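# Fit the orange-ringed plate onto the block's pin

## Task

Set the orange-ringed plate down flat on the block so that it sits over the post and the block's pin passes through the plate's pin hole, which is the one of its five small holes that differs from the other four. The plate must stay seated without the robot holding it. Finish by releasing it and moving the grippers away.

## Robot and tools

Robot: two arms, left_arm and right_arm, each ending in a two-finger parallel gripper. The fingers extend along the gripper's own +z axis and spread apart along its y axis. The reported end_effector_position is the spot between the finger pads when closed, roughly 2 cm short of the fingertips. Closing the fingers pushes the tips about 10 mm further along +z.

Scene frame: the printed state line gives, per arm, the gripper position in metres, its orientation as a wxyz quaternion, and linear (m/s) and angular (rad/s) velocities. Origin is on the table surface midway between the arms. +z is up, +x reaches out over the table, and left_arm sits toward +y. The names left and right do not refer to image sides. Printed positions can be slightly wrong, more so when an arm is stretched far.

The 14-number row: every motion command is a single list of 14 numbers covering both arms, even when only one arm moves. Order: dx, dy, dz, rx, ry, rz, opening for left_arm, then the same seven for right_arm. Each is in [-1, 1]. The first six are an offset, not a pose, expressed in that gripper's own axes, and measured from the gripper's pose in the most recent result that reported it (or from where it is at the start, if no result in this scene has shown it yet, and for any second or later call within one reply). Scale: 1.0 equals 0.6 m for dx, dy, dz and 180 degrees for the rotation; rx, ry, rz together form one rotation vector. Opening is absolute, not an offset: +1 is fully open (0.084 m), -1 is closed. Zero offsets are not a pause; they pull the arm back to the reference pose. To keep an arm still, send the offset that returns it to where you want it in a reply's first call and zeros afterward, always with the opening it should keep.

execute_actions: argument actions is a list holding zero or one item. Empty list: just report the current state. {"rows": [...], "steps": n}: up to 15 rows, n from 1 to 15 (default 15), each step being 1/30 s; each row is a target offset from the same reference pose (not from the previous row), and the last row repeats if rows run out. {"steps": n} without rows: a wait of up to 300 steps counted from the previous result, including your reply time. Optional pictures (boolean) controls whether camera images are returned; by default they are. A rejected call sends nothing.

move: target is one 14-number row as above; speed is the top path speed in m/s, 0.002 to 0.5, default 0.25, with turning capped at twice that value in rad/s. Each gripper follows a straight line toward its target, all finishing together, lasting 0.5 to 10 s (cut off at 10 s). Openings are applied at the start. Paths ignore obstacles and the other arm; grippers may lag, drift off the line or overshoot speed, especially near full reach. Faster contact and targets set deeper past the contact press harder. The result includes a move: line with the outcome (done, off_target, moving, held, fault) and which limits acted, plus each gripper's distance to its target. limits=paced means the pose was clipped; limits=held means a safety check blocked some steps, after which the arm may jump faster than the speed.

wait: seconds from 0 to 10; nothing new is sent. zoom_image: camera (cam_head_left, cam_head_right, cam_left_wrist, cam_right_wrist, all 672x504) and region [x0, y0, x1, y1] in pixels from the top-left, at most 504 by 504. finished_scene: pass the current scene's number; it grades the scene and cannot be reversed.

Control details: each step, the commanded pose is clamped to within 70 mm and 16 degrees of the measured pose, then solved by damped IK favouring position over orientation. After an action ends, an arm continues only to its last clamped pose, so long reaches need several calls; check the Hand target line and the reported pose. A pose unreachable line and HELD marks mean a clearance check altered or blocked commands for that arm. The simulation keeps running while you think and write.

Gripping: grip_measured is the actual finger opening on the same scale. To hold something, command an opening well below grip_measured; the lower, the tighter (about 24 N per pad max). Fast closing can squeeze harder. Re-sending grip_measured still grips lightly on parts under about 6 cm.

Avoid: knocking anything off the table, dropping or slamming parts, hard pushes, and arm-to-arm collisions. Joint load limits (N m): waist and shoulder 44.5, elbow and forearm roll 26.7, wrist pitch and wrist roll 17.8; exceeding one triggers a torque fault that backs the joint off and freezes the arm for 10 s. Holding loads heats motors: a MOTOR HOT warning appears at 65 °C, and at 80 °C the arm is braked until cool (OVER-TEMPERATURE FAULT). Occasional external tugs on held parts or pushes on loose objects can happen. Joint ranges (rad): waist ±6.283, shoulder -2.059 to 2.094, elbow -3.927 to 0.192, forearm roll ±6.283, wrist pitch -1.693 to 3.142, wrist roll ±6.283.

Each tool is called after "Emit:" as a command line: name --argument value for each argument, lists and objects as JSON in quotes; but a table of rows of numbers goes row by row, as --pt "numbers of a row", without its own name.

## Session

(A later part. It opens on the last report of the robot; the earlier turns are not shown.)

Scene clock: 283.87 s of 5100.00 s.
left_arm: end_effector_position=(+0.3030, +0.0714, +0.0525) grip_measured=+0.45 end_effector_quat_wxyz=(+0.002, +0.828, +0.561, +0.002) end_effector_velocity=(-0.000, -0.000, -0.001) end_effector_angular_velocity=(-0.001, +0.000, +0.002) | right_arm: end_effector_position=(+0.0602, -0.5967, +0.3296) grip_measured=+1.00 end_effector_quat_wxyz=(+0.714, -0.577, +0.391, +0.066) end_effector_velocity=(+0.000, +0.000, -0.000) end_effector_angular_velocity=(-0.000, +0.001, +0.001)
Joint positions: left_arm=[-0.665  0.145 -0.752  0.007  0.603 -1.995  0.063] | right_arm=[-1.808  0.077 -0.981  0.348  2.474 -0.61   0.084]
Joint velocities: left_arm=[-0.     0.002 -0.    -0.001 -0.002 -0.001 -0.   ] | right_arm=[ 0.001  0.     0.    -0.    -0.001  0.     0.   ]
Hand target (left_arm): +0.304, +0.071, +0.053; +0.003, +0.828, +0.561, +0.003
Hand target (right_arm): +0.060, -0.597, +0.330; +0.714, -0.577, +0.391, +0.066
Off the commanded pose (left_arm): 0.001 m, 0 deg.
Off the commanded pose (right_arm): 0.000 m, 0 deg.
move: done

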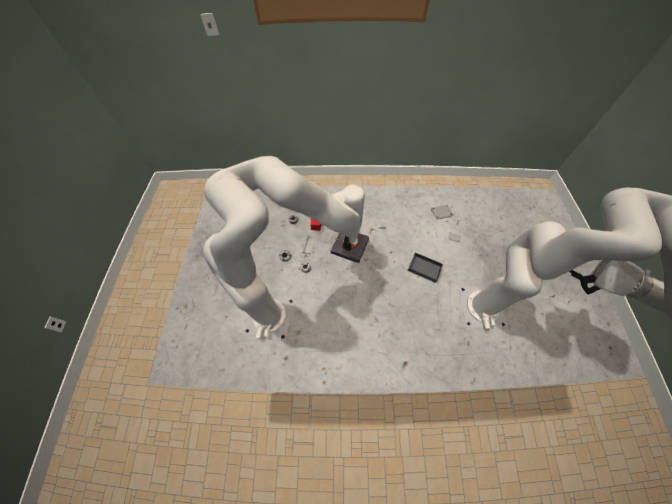

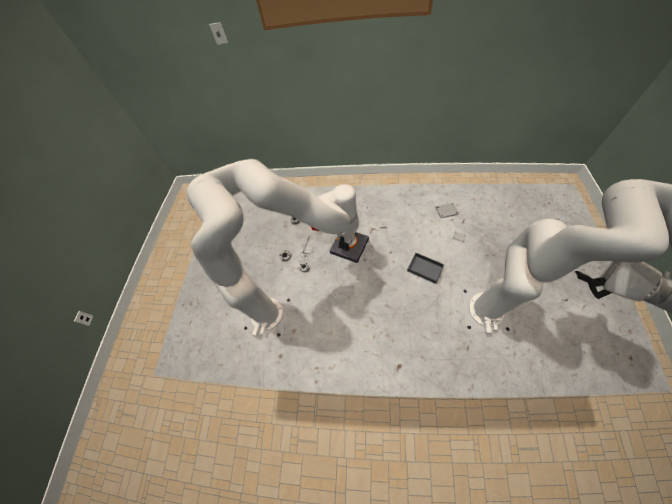

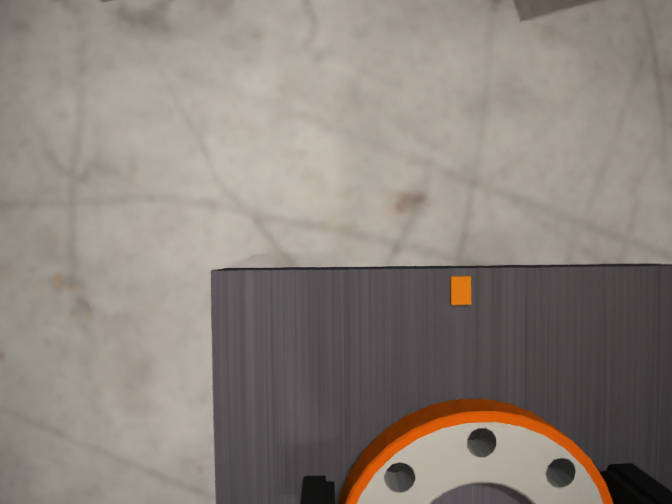

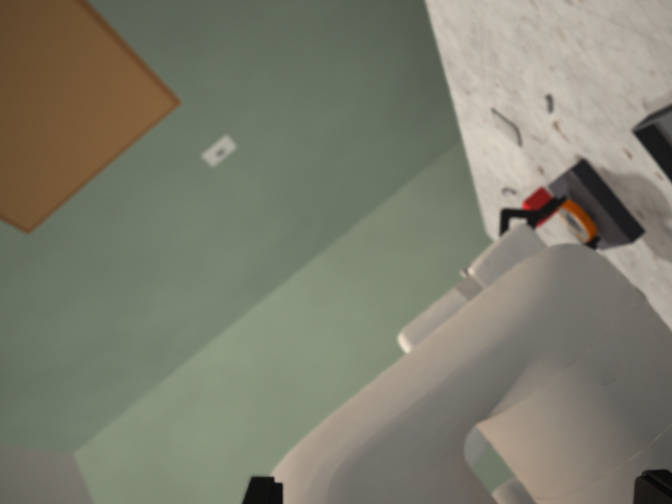

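Emit:
move --target '[0, 0, 0.005, 0, 0, 0, 0.1, 0, 0, 0, 0, 0, 0, 1]' --speed 0.005

Emit:
move --target '[0, 0, 0.005, 0, 0, 0, 0.1, 0, 0, 0, 0, 0, 0, 1]' --speed 0.005

Scene clock: 286.53 s of 5100.00 s.
left_arm: end_effector_position=(+0.3033, +0.0711, +0.0498) grip_measured=+0.45 end_effector_quat_wxyz=(+0.002, +0.828, +0.561, +0.002) end_effector_velocity=(-0.000, +0.000, -0.001) end_effector_angular_velocity=(+0.001, +0.001, -0.000) | right_arm: end_effector_position=(+0.0602, -0.5967, +0.3296) grip_measured=+1.00 end_effector_quat_wxyz=(+0.714, -0.577, +0.391, +0.066) end_effector_velocity=(+0.000, +0.000, +0.001) end_effector_angular_velocity=(+0.001, -0.001, +0.001)
Joint positions: left_arm=[-0.665  0.153 -0.752  0.007  0.594 -1.995  0.063] | right_arm=[-1.808  0.077 -0.981  0.348  2.474 -0.61   0.084]
Joint velocities: left_arm=[ 0.     0.001  0.     0.    -0.     0.     0.   ] | right_arm=[ 0.001  0.    -0.     0.001  0.002  0.001 -0.   ]
Hand target (left_arm): +0.303, +0.071, +0.050; +0.002, +0.828, +0.561, +0.002
Hand target (right_arm): +0.060, -0.597, +0.330; +0.714, -0.577, +0.391, +0.066
Off the commanded pose (left_arm): 0.000 m, 0 deg.
Off the commanded pose (right_arm): 0.000 m, 0 deg.
move: done

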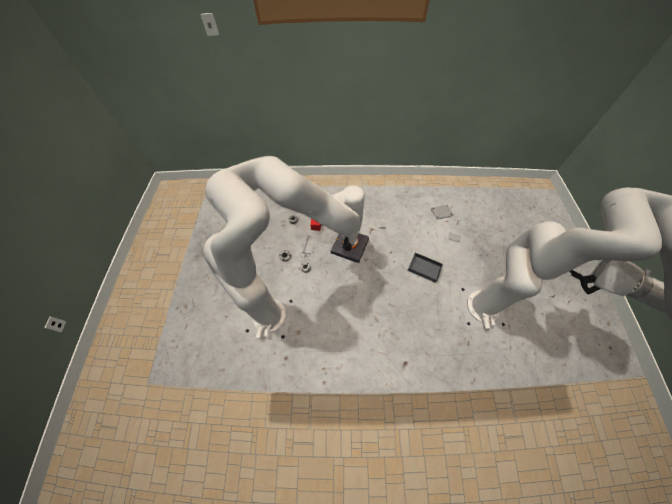

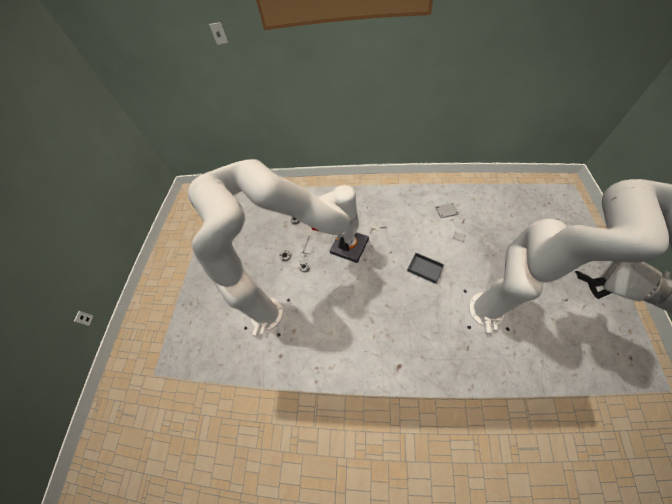

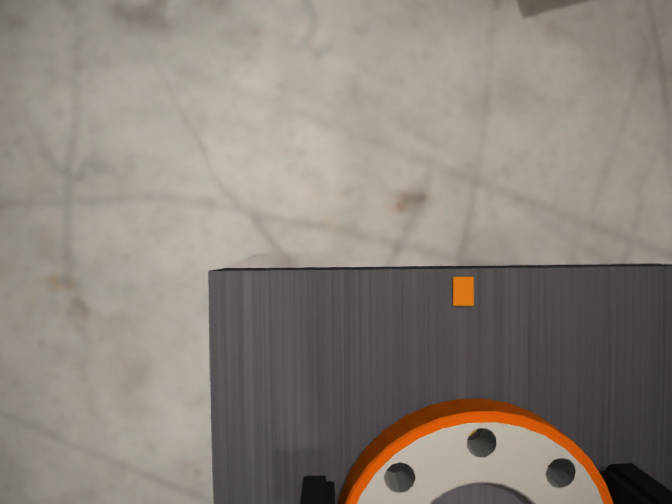

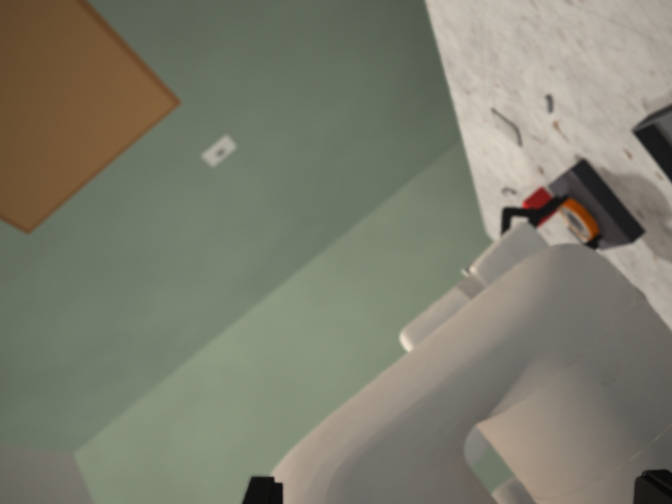

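Scene clock: 287.37 s of 5100.00 s.
left_arm: end_effector_position=(+0.3034, +0.0711, +0.0469) grip_measured=+0.45 end_effector_quat_wxyz=(+0.002, +0.828, +0.561, +0.002) end_effector_velocity=(-0.001, -0.000, -0.001) end_effector_angular_velocity=(+0.000, +0.001, +0.001) | right_arm: end_effector_position=(+0.0602, -0.5967, +0.3296) grip_measured=+1.00 end_effector_quat_wxyz=(+0.714, -0.577, +0.391, +0.066) end_effector_velocity=(-0.000, +0.000, +0.000) end_effector_angular_velocity=(+0.001, +0.001, +0.000)
Joint positions: left_arm=[-0.665  0.16  -0.751  0.007  0.585 -1.995  0.063] | right_arm=[-1.808  0.077 -0.981  0.348  2.474 -0.61   0.084]
Joint velocities: left_arm=[-0.001  0.001  0.001 -0.001 -0.001 -0.001  0.   ] | right_arm=[-0.    -0.    -0.    -0.001  0.     0.    -0.   ]
Hand target (left_arm): +0.303, +0.071, +0.047; +0.002, +0.828, +0.561, +0.002
Hand target (right_arm): +0.060, -0.597, +0.330; +0.714, -0.577, +0.391, +0.066
Off the commanded pose (left_arm): 0.000 m, 0 deg.
Off the commanded pose (right_arm): 0.000 m, 0 deg.
move: done

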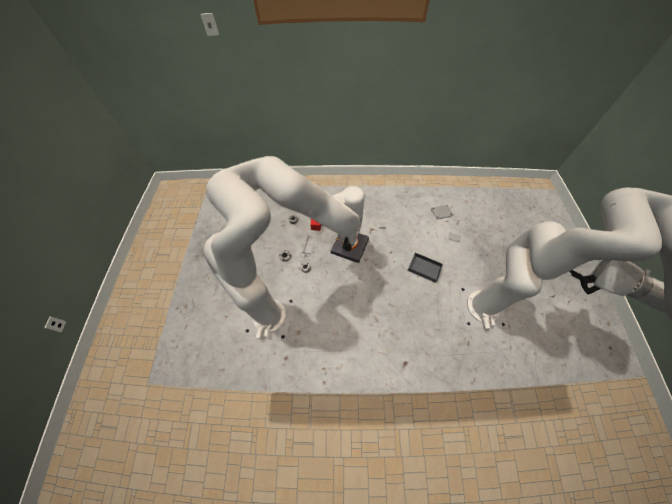

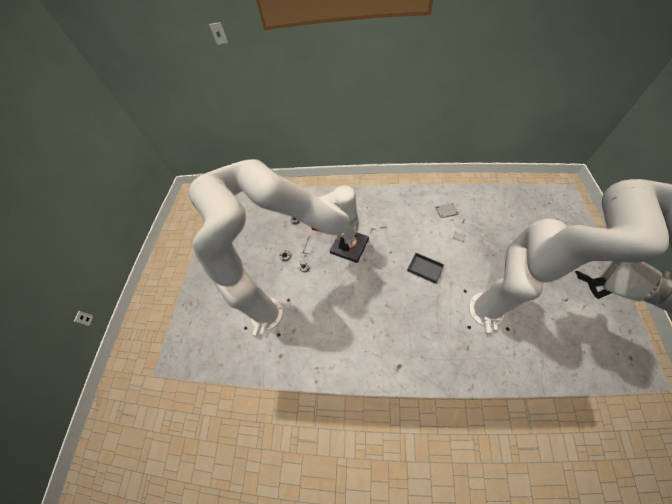

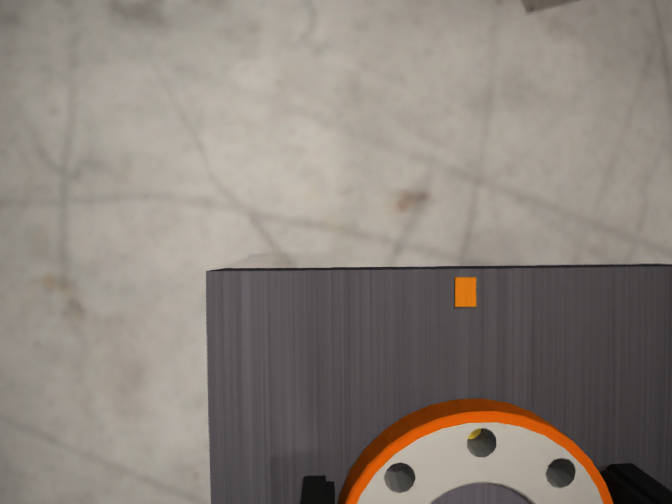

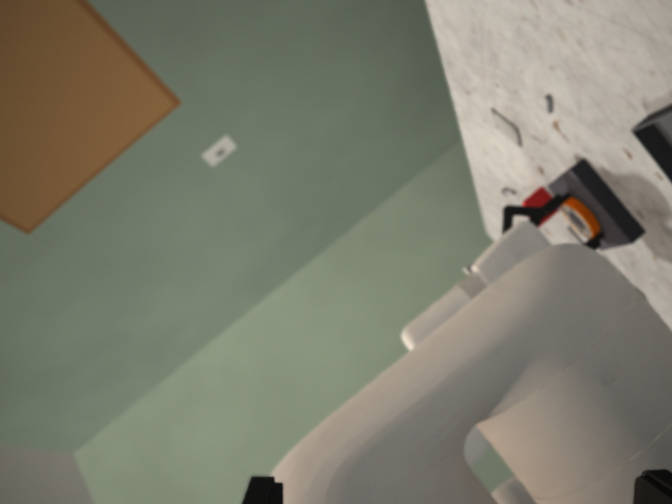

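Emit:
execute_actions --actions '[]'

Scene clock: 300.57 s of 5100.00 s.
left_arm: end_effector_position=(+0.3033, +0.0711, +0.0468) grip_measured=+0.45 end_effector_quat_wxyz=(+0.002, +0.828, +0.561, +0.002) end_effector_velocity=(+0.001, -0.001, +0.001) end_effector_angular_velocity=(-0.002, -0.002, +0.000) | right_arm: end_effector_position=(+0.0602, -0.5967, +0.3296) grip_measured=+1.00 end_effector_quat_wxyz=(+0.714, -0.577, +0.391, +0.066) end_effector_velocity=(-0.000, -0.000, +0.000) end_effector_angular_velocity=(+0.001, +0.001, -0.001)
Joint positions: left_arm=[-0.664  0.161 -0.751  0.007  0.585 -1.995  0.063] | right_arm=[-1.808  0.077 -0.981  0.348  2.474 -0.61   0.084]
Joint velocities: left_arm=[ 0.    -0.001 -0.001 -0.    -0.     0.001  0.   ] | right_arm=[-0.001 -0.    -0.     0.     0.001  0.001 -0.   ]
Hand target (left_arm): +0.303, +0.071, +0.047; +0.002, +0.828, +0.561, +0.002
Hand target (right_arm): +0.060, -0.597, +0.330; +0.714, -0.577, +0.391, +0.066
Off the commanded pose (left_arm): 0.000 m, 0 deg.
Off the commanded pose (right_arm): 0.000 m, 0 deg.
Steps of this call (steps 1 to 90: nothing new was sent; then 10.20 s passed at rest). Readings (end_effector_position):
1: left_arm (+0.3034, +0.0711, +0.0469) | right_arm (+0.0602, -0.5967, +0.3296)
2: left_arm (+0.3034, +0.0711, +0.0469) | right_arm (+0.0602, -0.5967, +0.3296)
4: left_arm (+0.3034, +0.0711, +0.0469) | right_arm (+0.0602, -0.5967, +0.3296)
8: left_arm (+0.3034, +0.0711, +0.0469) | right_arm (+0.0602, -0.5967, +0.3296)
90: the state above

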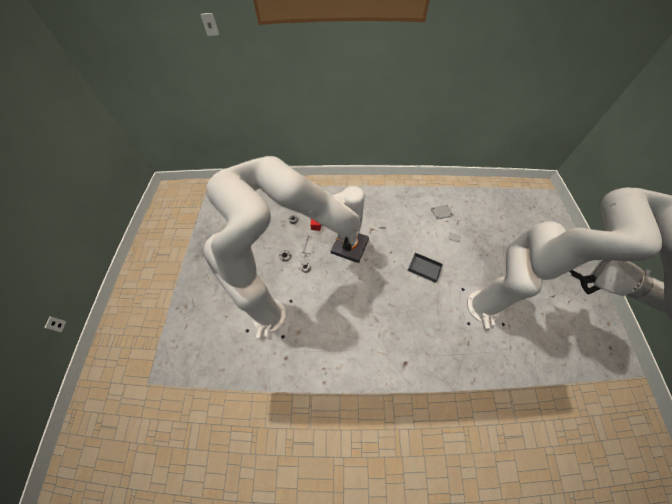

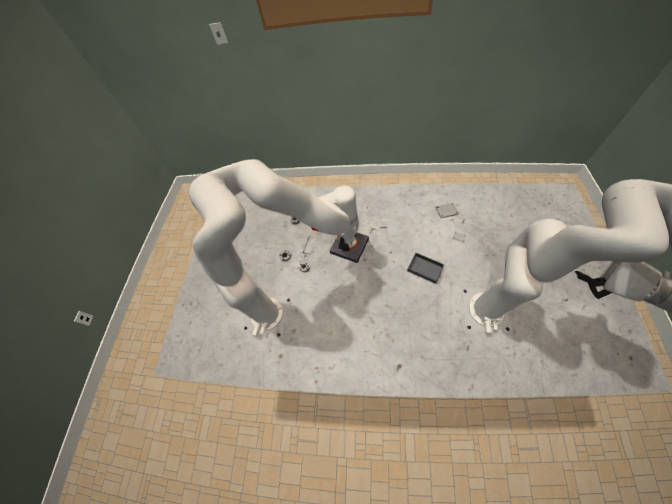

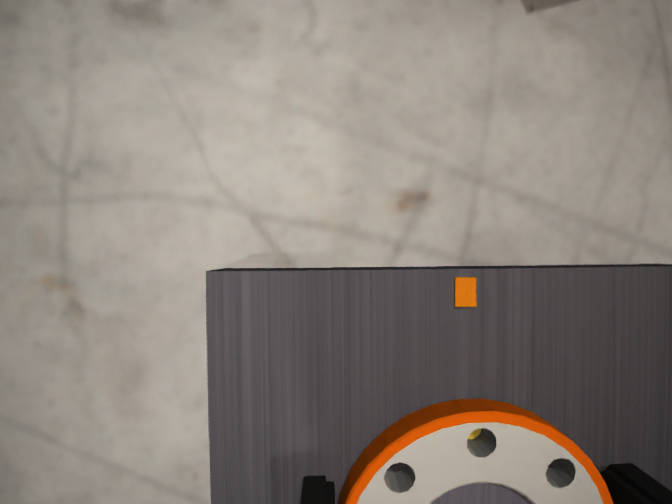

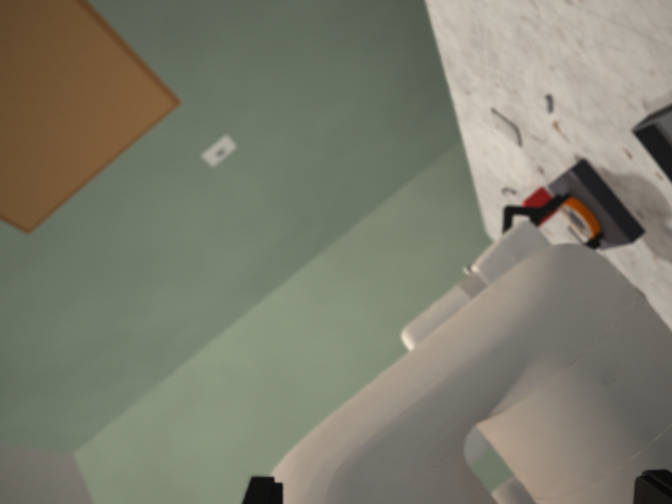

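Emit:
move --target '[0,0,0.004,0,0,0,0.1, 0,0,0,0,0,0,1]' --speed 0.005

Scene clock: 302.10 s of 5100.00 s.
left_arm: end_effector_position=(+0.3034, +0.0711, +0.0445) grip_measured=+0.45 end_effector_quat_wxyz=(+0.002, +0.828, +0.561, +0.002) end_effector_velocity=(+0.000, -0.001, +0.000) end_effector_angular_velocity=(-0.002, -0.001, +0.001) | right_arm: end_effector_position=(+0.0602, -0.5967, +0.3296) grip_measured=+1.00 end_effector_quat_wxyz=(+0.714, -0.577, +0.391, +0.066) end_effector_velocity=(-0.000, +0.000, -0.000) end_effector_angular_velocity=(+0.000, +0.003, +0.001)
Joint positions: left_arm=[-0.664  0.167 -0.75   0.007  0.578 -1.995  0.063] | right_arm=[-1.808  0.077 -0.981  0.348  2.474 -0.61   0.084]
Joint velocities: left_arm=[ 0.     0.    -0.001 -0.001 -0.002  0.    -0.   ] | right_arm=[-0.     0.     0.    -0.002 -0.001  0.001  0.   ]
Hand target (left_arm): +0.303, +0.071, +0.044; +0.002, +0.828, +0.561, +0.002
Hand target (right_arm): +0.060, -0.597, +0.330; +0.714, -0.577, +0.391, +0.066
Off the commanded pose (left_arm): 0.000 m, 0 deg.
Off the commanded pose (right_arm): 0.000 m, 0 deg.
move: done

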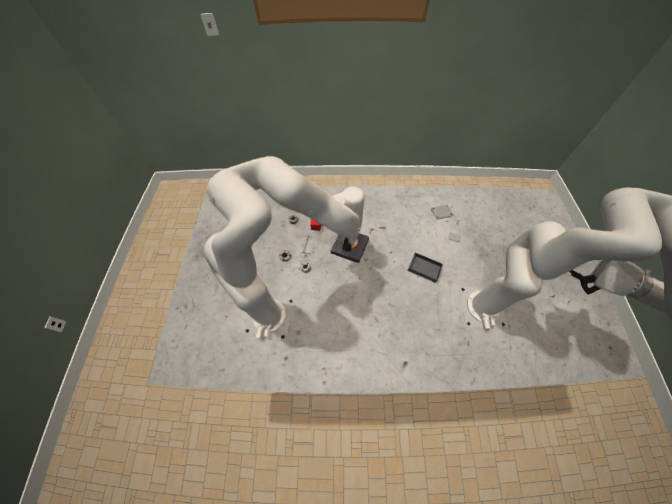

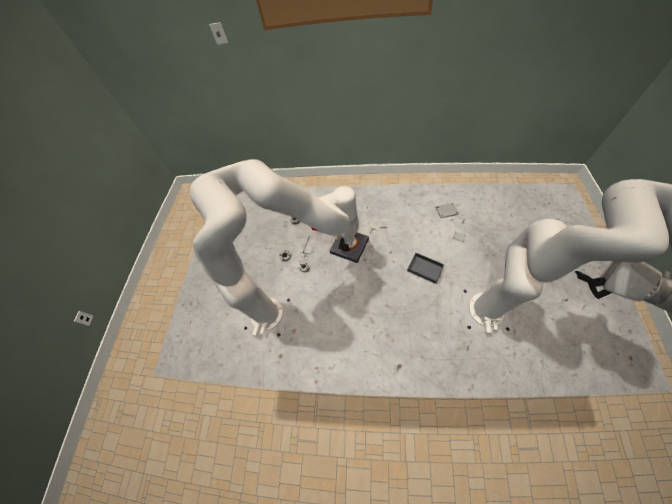

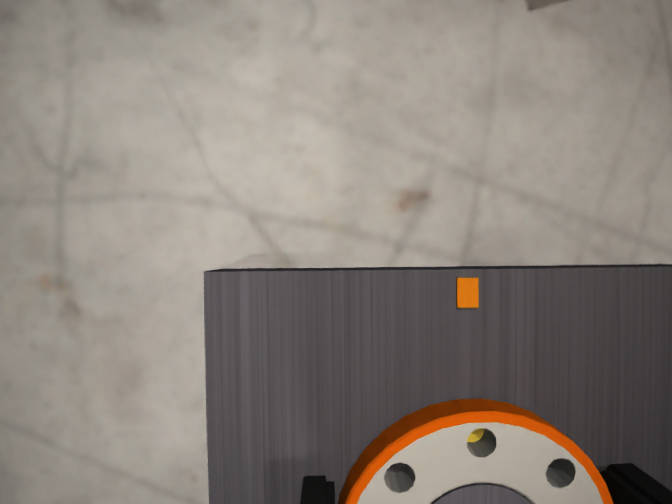

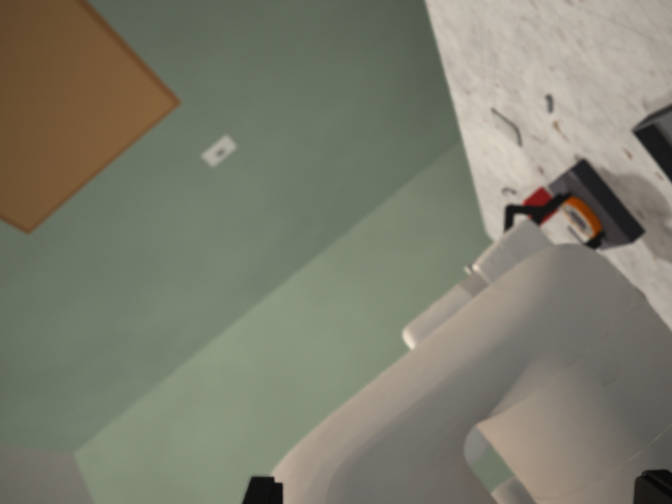

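Emit:
move --target '[0,0,0.004,0,0,0,0.1, 0,0,0,0,0,0,1]' --speed 0.005

Scene clock: 305.80 s of 5100.00 s.
left_arm: end_effector_position=(+0.3034, +0.0711, +0.0421) grip_measured=+0.45 end_effector_quat_wxyz=(+0.002, +0.828, +0.561, +0.002) end_effector_velocity=(+0.000, -0.000, +0.000) end_effector_angular_velocity=(-0.001, -0.001, -0.001) | right_arm: end_effector_position=(+0.0602, -0.5967, +0.3296) grip_measured=+1.00 end_effector_quat_wxyz=(+0.714, -0.577, +0.391, +0.066) end_effector_velocity=(+0.000, -0.000, -0.000) end_effector_angular_velocity=(-0.001, -0.001, -0.001)
Joint positions: left_arm=[-0.664  0.173 -0.75   0.007  0.571 -1.995  0.063] | right_arm=[-1.808  0.077 -0.981  0.348  2.474 -0.61   0.084]
Joint velocities: left_arm=[ 0.     0.    -0.     0.    -0.001  0.001 -0.   ] | right_arm=[-0.     0.    -0.     0.002 -0.001  0.    -0.   ]
Hand target (left_arm): +0.303, +0.071, +0.042; +0.002, +0.828, +0.561, +0.002
Hand target (right_arm): +0.060, -0.597, +0.330; +0.714, -0.577, +0.391, +0.066
Off the commanded pose (left_arm): 0.000 m, 0 deg.
Off the commanded pose (right_arm): 0.000 m, 0 deg.
move: done

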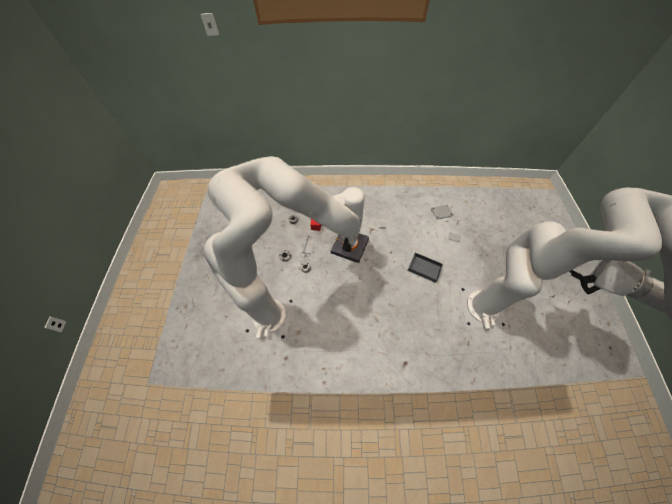

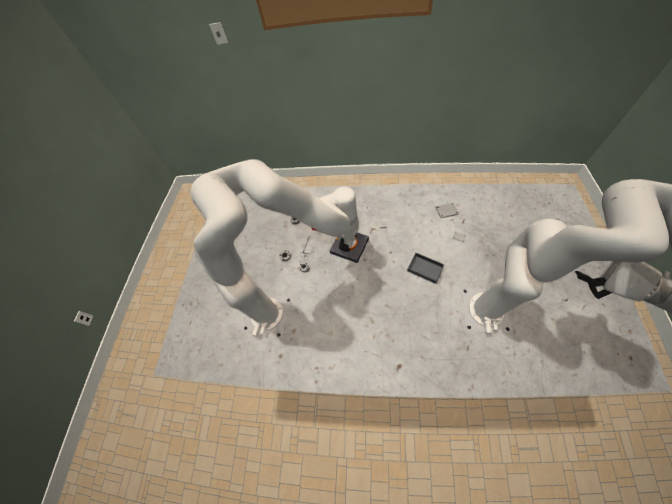

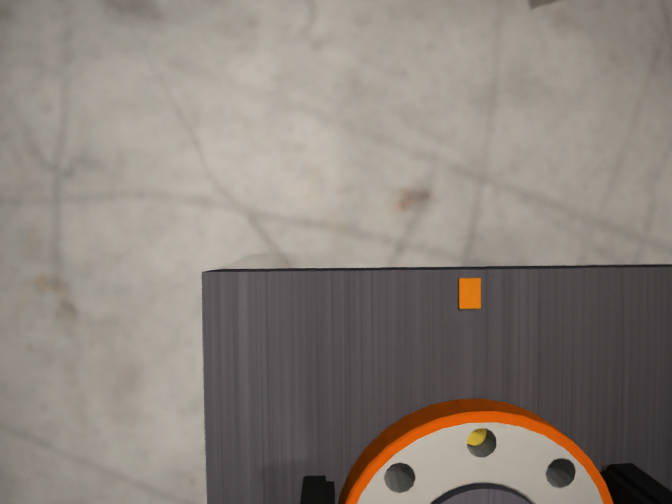

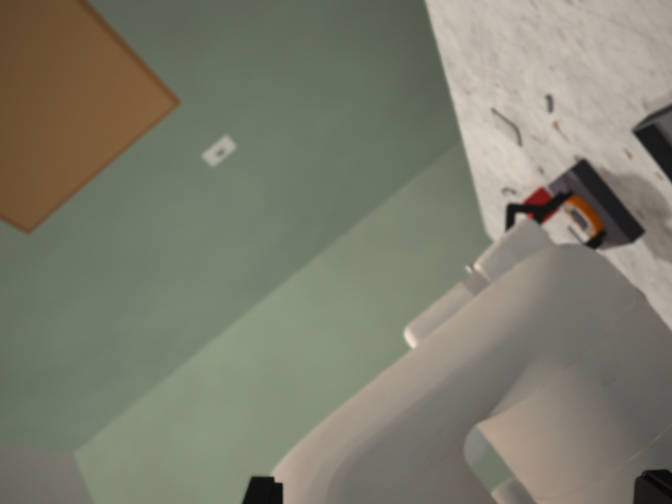

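Emit:
move --target '[0,0,0.003,0,0,0,0.1, 0,0,0,0,0,0,1]' --speed 0.005

Scene clock: 307.57 s of 5100.00 s.
left_arm: end_effector_position=(+0.3035, +0.0709, +0.0410) grip_measured=+0.45 end_effector_quat_wxyz=(+0.003, +0.828, +0.561, +0.003) end_effector_velocity=(+0.000, +0.000, -0.000) end_effector_angular_velocity=(+0.000, -0.000, +0.000) | right_arm: end_effector_position=(+0.0602, -0.5967, +0.3296) grip_measured=+1.00 end_effector_quat_wxyz=(+0.714, -0.577, +0.391, +0.066) end_effector_velocity=(+0.000, +0.000, -0.000) end_effector_angular_velocity=(+0.000, -0.000, -0.001)
Joint positions: left_arm=[-0.664  0.176 -0.749  0.008  0.567 -1.995  0.063] | right_arm=[-1.808  0.077 -0.981  0.348  2.474 -0.61   0.084]
Joint velocities: left_arm=[ 0.     0.001  0.001  0.001 -0.002 -0.001  0.   ] | right_arm=[-0.001 -0.     0.     0.001 -0.     0.     0.   ]
Hand target (left_arm): +0.303, +0.071, +0.040; +0.002, +0.828, +0.561, +0.002
Hand target (right_arm): +0.060, -0.597, +0.330; +0.714, -0.577, +0.391, +0.066
Off the commanded pose (left_arm): 0.001 m, 0 deg.
Off the commanded pose (right_arm): 0.000 m, 0 deg.
move: done

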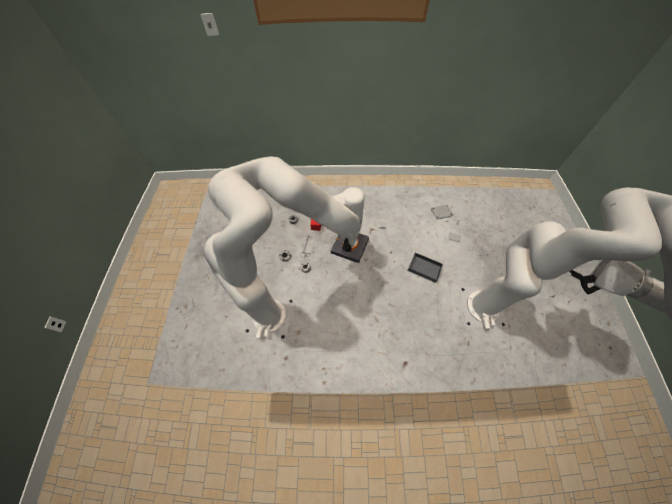

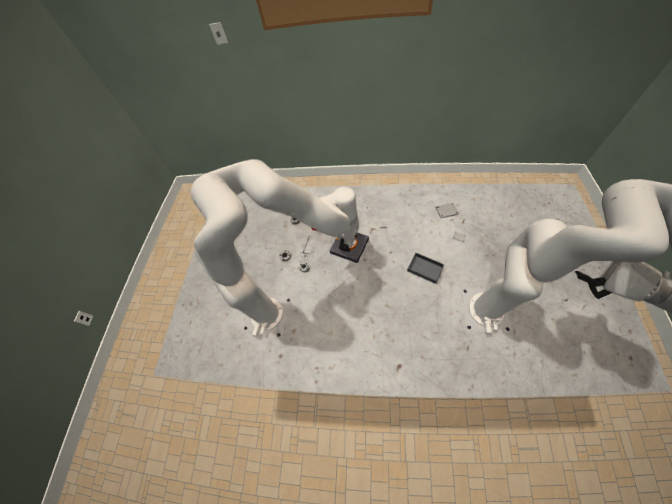

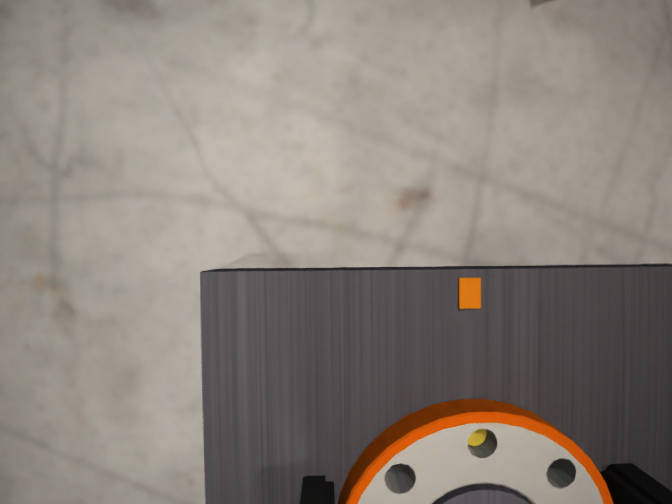

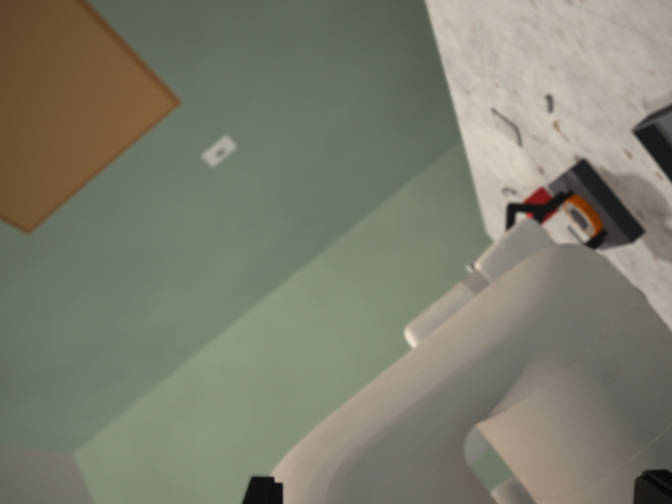

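Seated. Release.

Emit:
move --target '[0,0,0,0,0,0,1, 0,0,0,0,0,0,1]' --speed 0.01

Emit:
move --target '[-0.1,0.0,-0.15,0,0,0,1, 0,0,0,0,0,0,1]' --speed 0.08

Scene clock: 310.43 s of 5100.00 s.
left_arm: end_effector_position=(+0.3034, +0.0710, +0.0409) grip_measured=+1.00 end_effector_quat_wxyz=(+0.002, +0.828, +0.561, +0.002) end_effector_velocity=(+0.001, +0.000, +0.001) end_effector_angular_velocity=(-0.001, -0.001, +0.002) | right_arm: end_effector_position=(+0.0602, -0.5967, +0.3296) grip_measured=+1.00 end_effector_quat_wxyz=(+0.714, -0.577, +0.391, +0.066) end_effector_velocity=(-0.000, +0.000, -0.000) end_effector_angular_velocity=(+0.000, +0.002, +0.001)
Joint positions: left_arm=[-0.664  0.176 -0.749  0.008  0.567 -1.995  0.084] | right_arm=[-1.808  0.077 -0.981  0.348  2.474 -0.61   0.084]
Joint velocities: left_arm=[ 0.002 -0.002 -0.001  0.     0.001 -0.     0.   ] | right_arm=[-0.     0.     0.    -0.002 -0.001  0.     0.   ]
Hand target (left_arm): +0.304, +0.071, +0.041; +0.003, +0.828, +0.561, +0.003
Hand target (right_arm): +0.060, -0.597, +0.330; +0.714, -0.577, +0.391, +0.066
Off the commanded pose (left_arm): 0.000 m, 0 deg.
Off the commanded pose (right_arm): 0.000 m, 0 deg.
move: done

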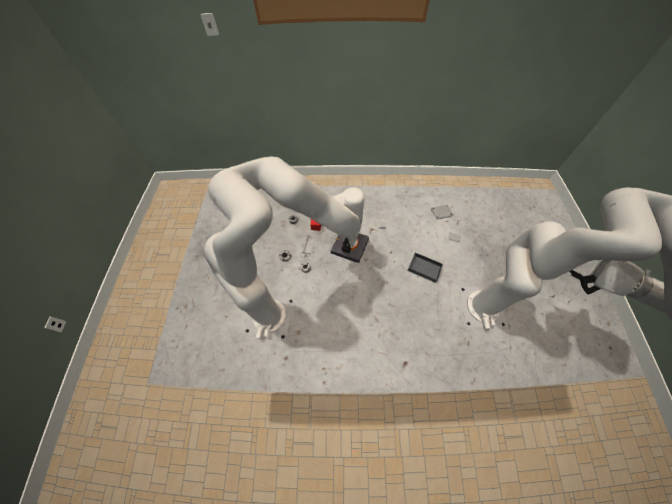

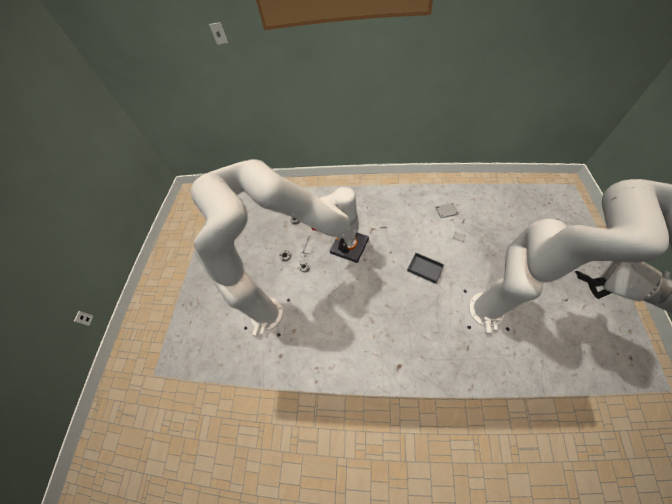

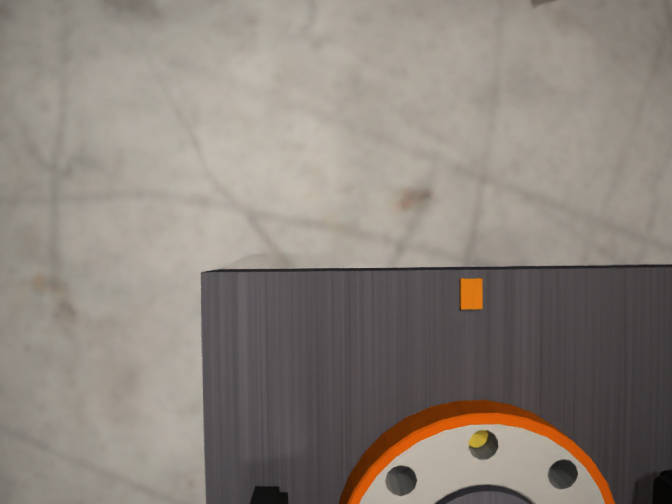

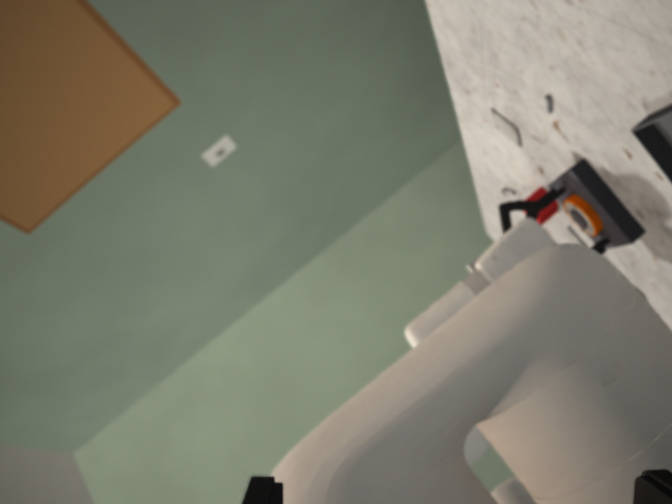

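Scene clock: 312.13 s of 5100.00 s.
left_arm: end_effector_position=(+0.2807, +0.0157, +0.1302) grip_measured=+1.00 end_effector_quat_wxyz=(+0.002, +0.828, +0.561, +0.002) end_effector_velocity=(-0.000, -0.001, +0.002) end_effector_angular_velocity=(+0.002, +0.000, -0.001) | right_arm: end_effector_position=(+0.0602, -0.5967, +0.3296) grip_measured=+1.00 end_effector_quat_wxyz=(+0.714, -0.577, +0.391, +0.066) end_effector_velocity=(-0.000, +0.000, +0.000) end_effector_angular_velocity=(+0.000, +0.001, +0.001)
Joint positions: left_arm=[-0.785  0.063 -0.918  0.006  0.851 -2.114  0.084] | right_arm=[-1.808  0.077 -0.981  0.348  2.474 -0.61   0.084]
Joint velocities: left_arm=[-0.003  0.001 -0.007  0.001  0.008 -0.002  0.   ] | right_arm=[-0.     0.    -0.    -0.001  0.    -0.     0.   ]
Hand target (left_arm): +0.281, +0.015, +0.131; +0.002, +0.828, +0.561, +0.002
Hand target (right_arm): +0.060, -0.597, +0.330; +0.714, -0.577, +0.391, +0.066
Off the commanded pose (left_arm): 0.001 m, 0 deg.
Off the commanded pose (right_arm): 0.000 m, 0 deg.
move: done

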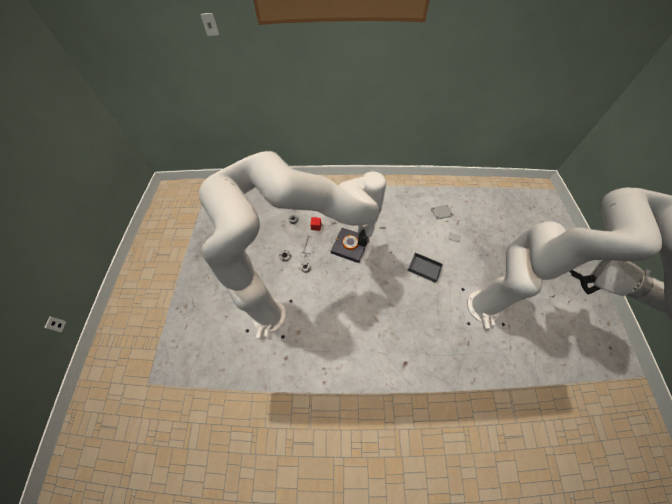

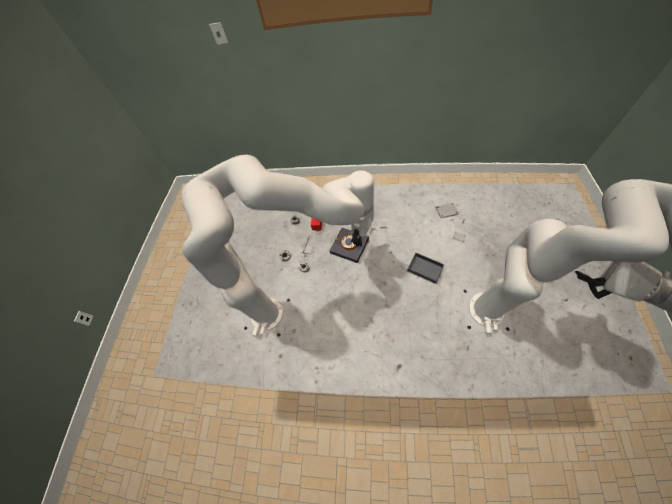

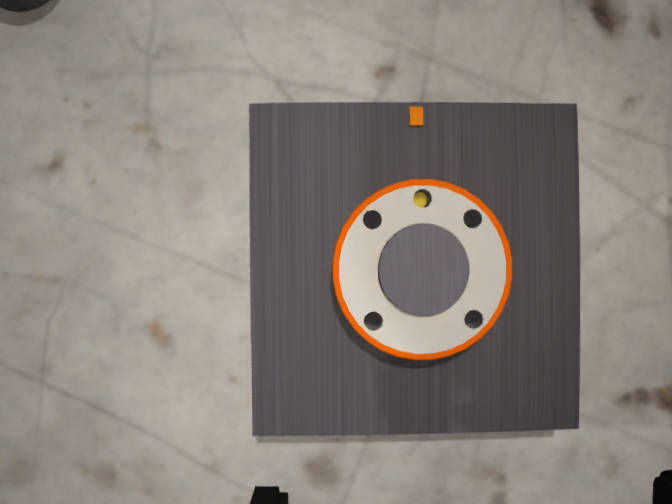

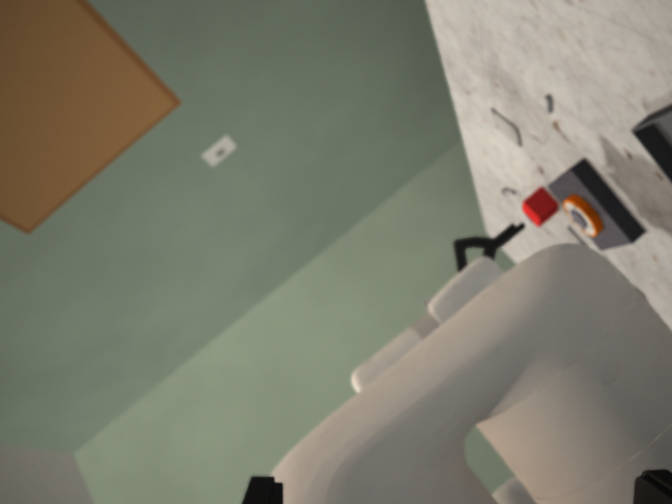

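Emit:
finished_scene --scene 1

The scene is finished: the task was done.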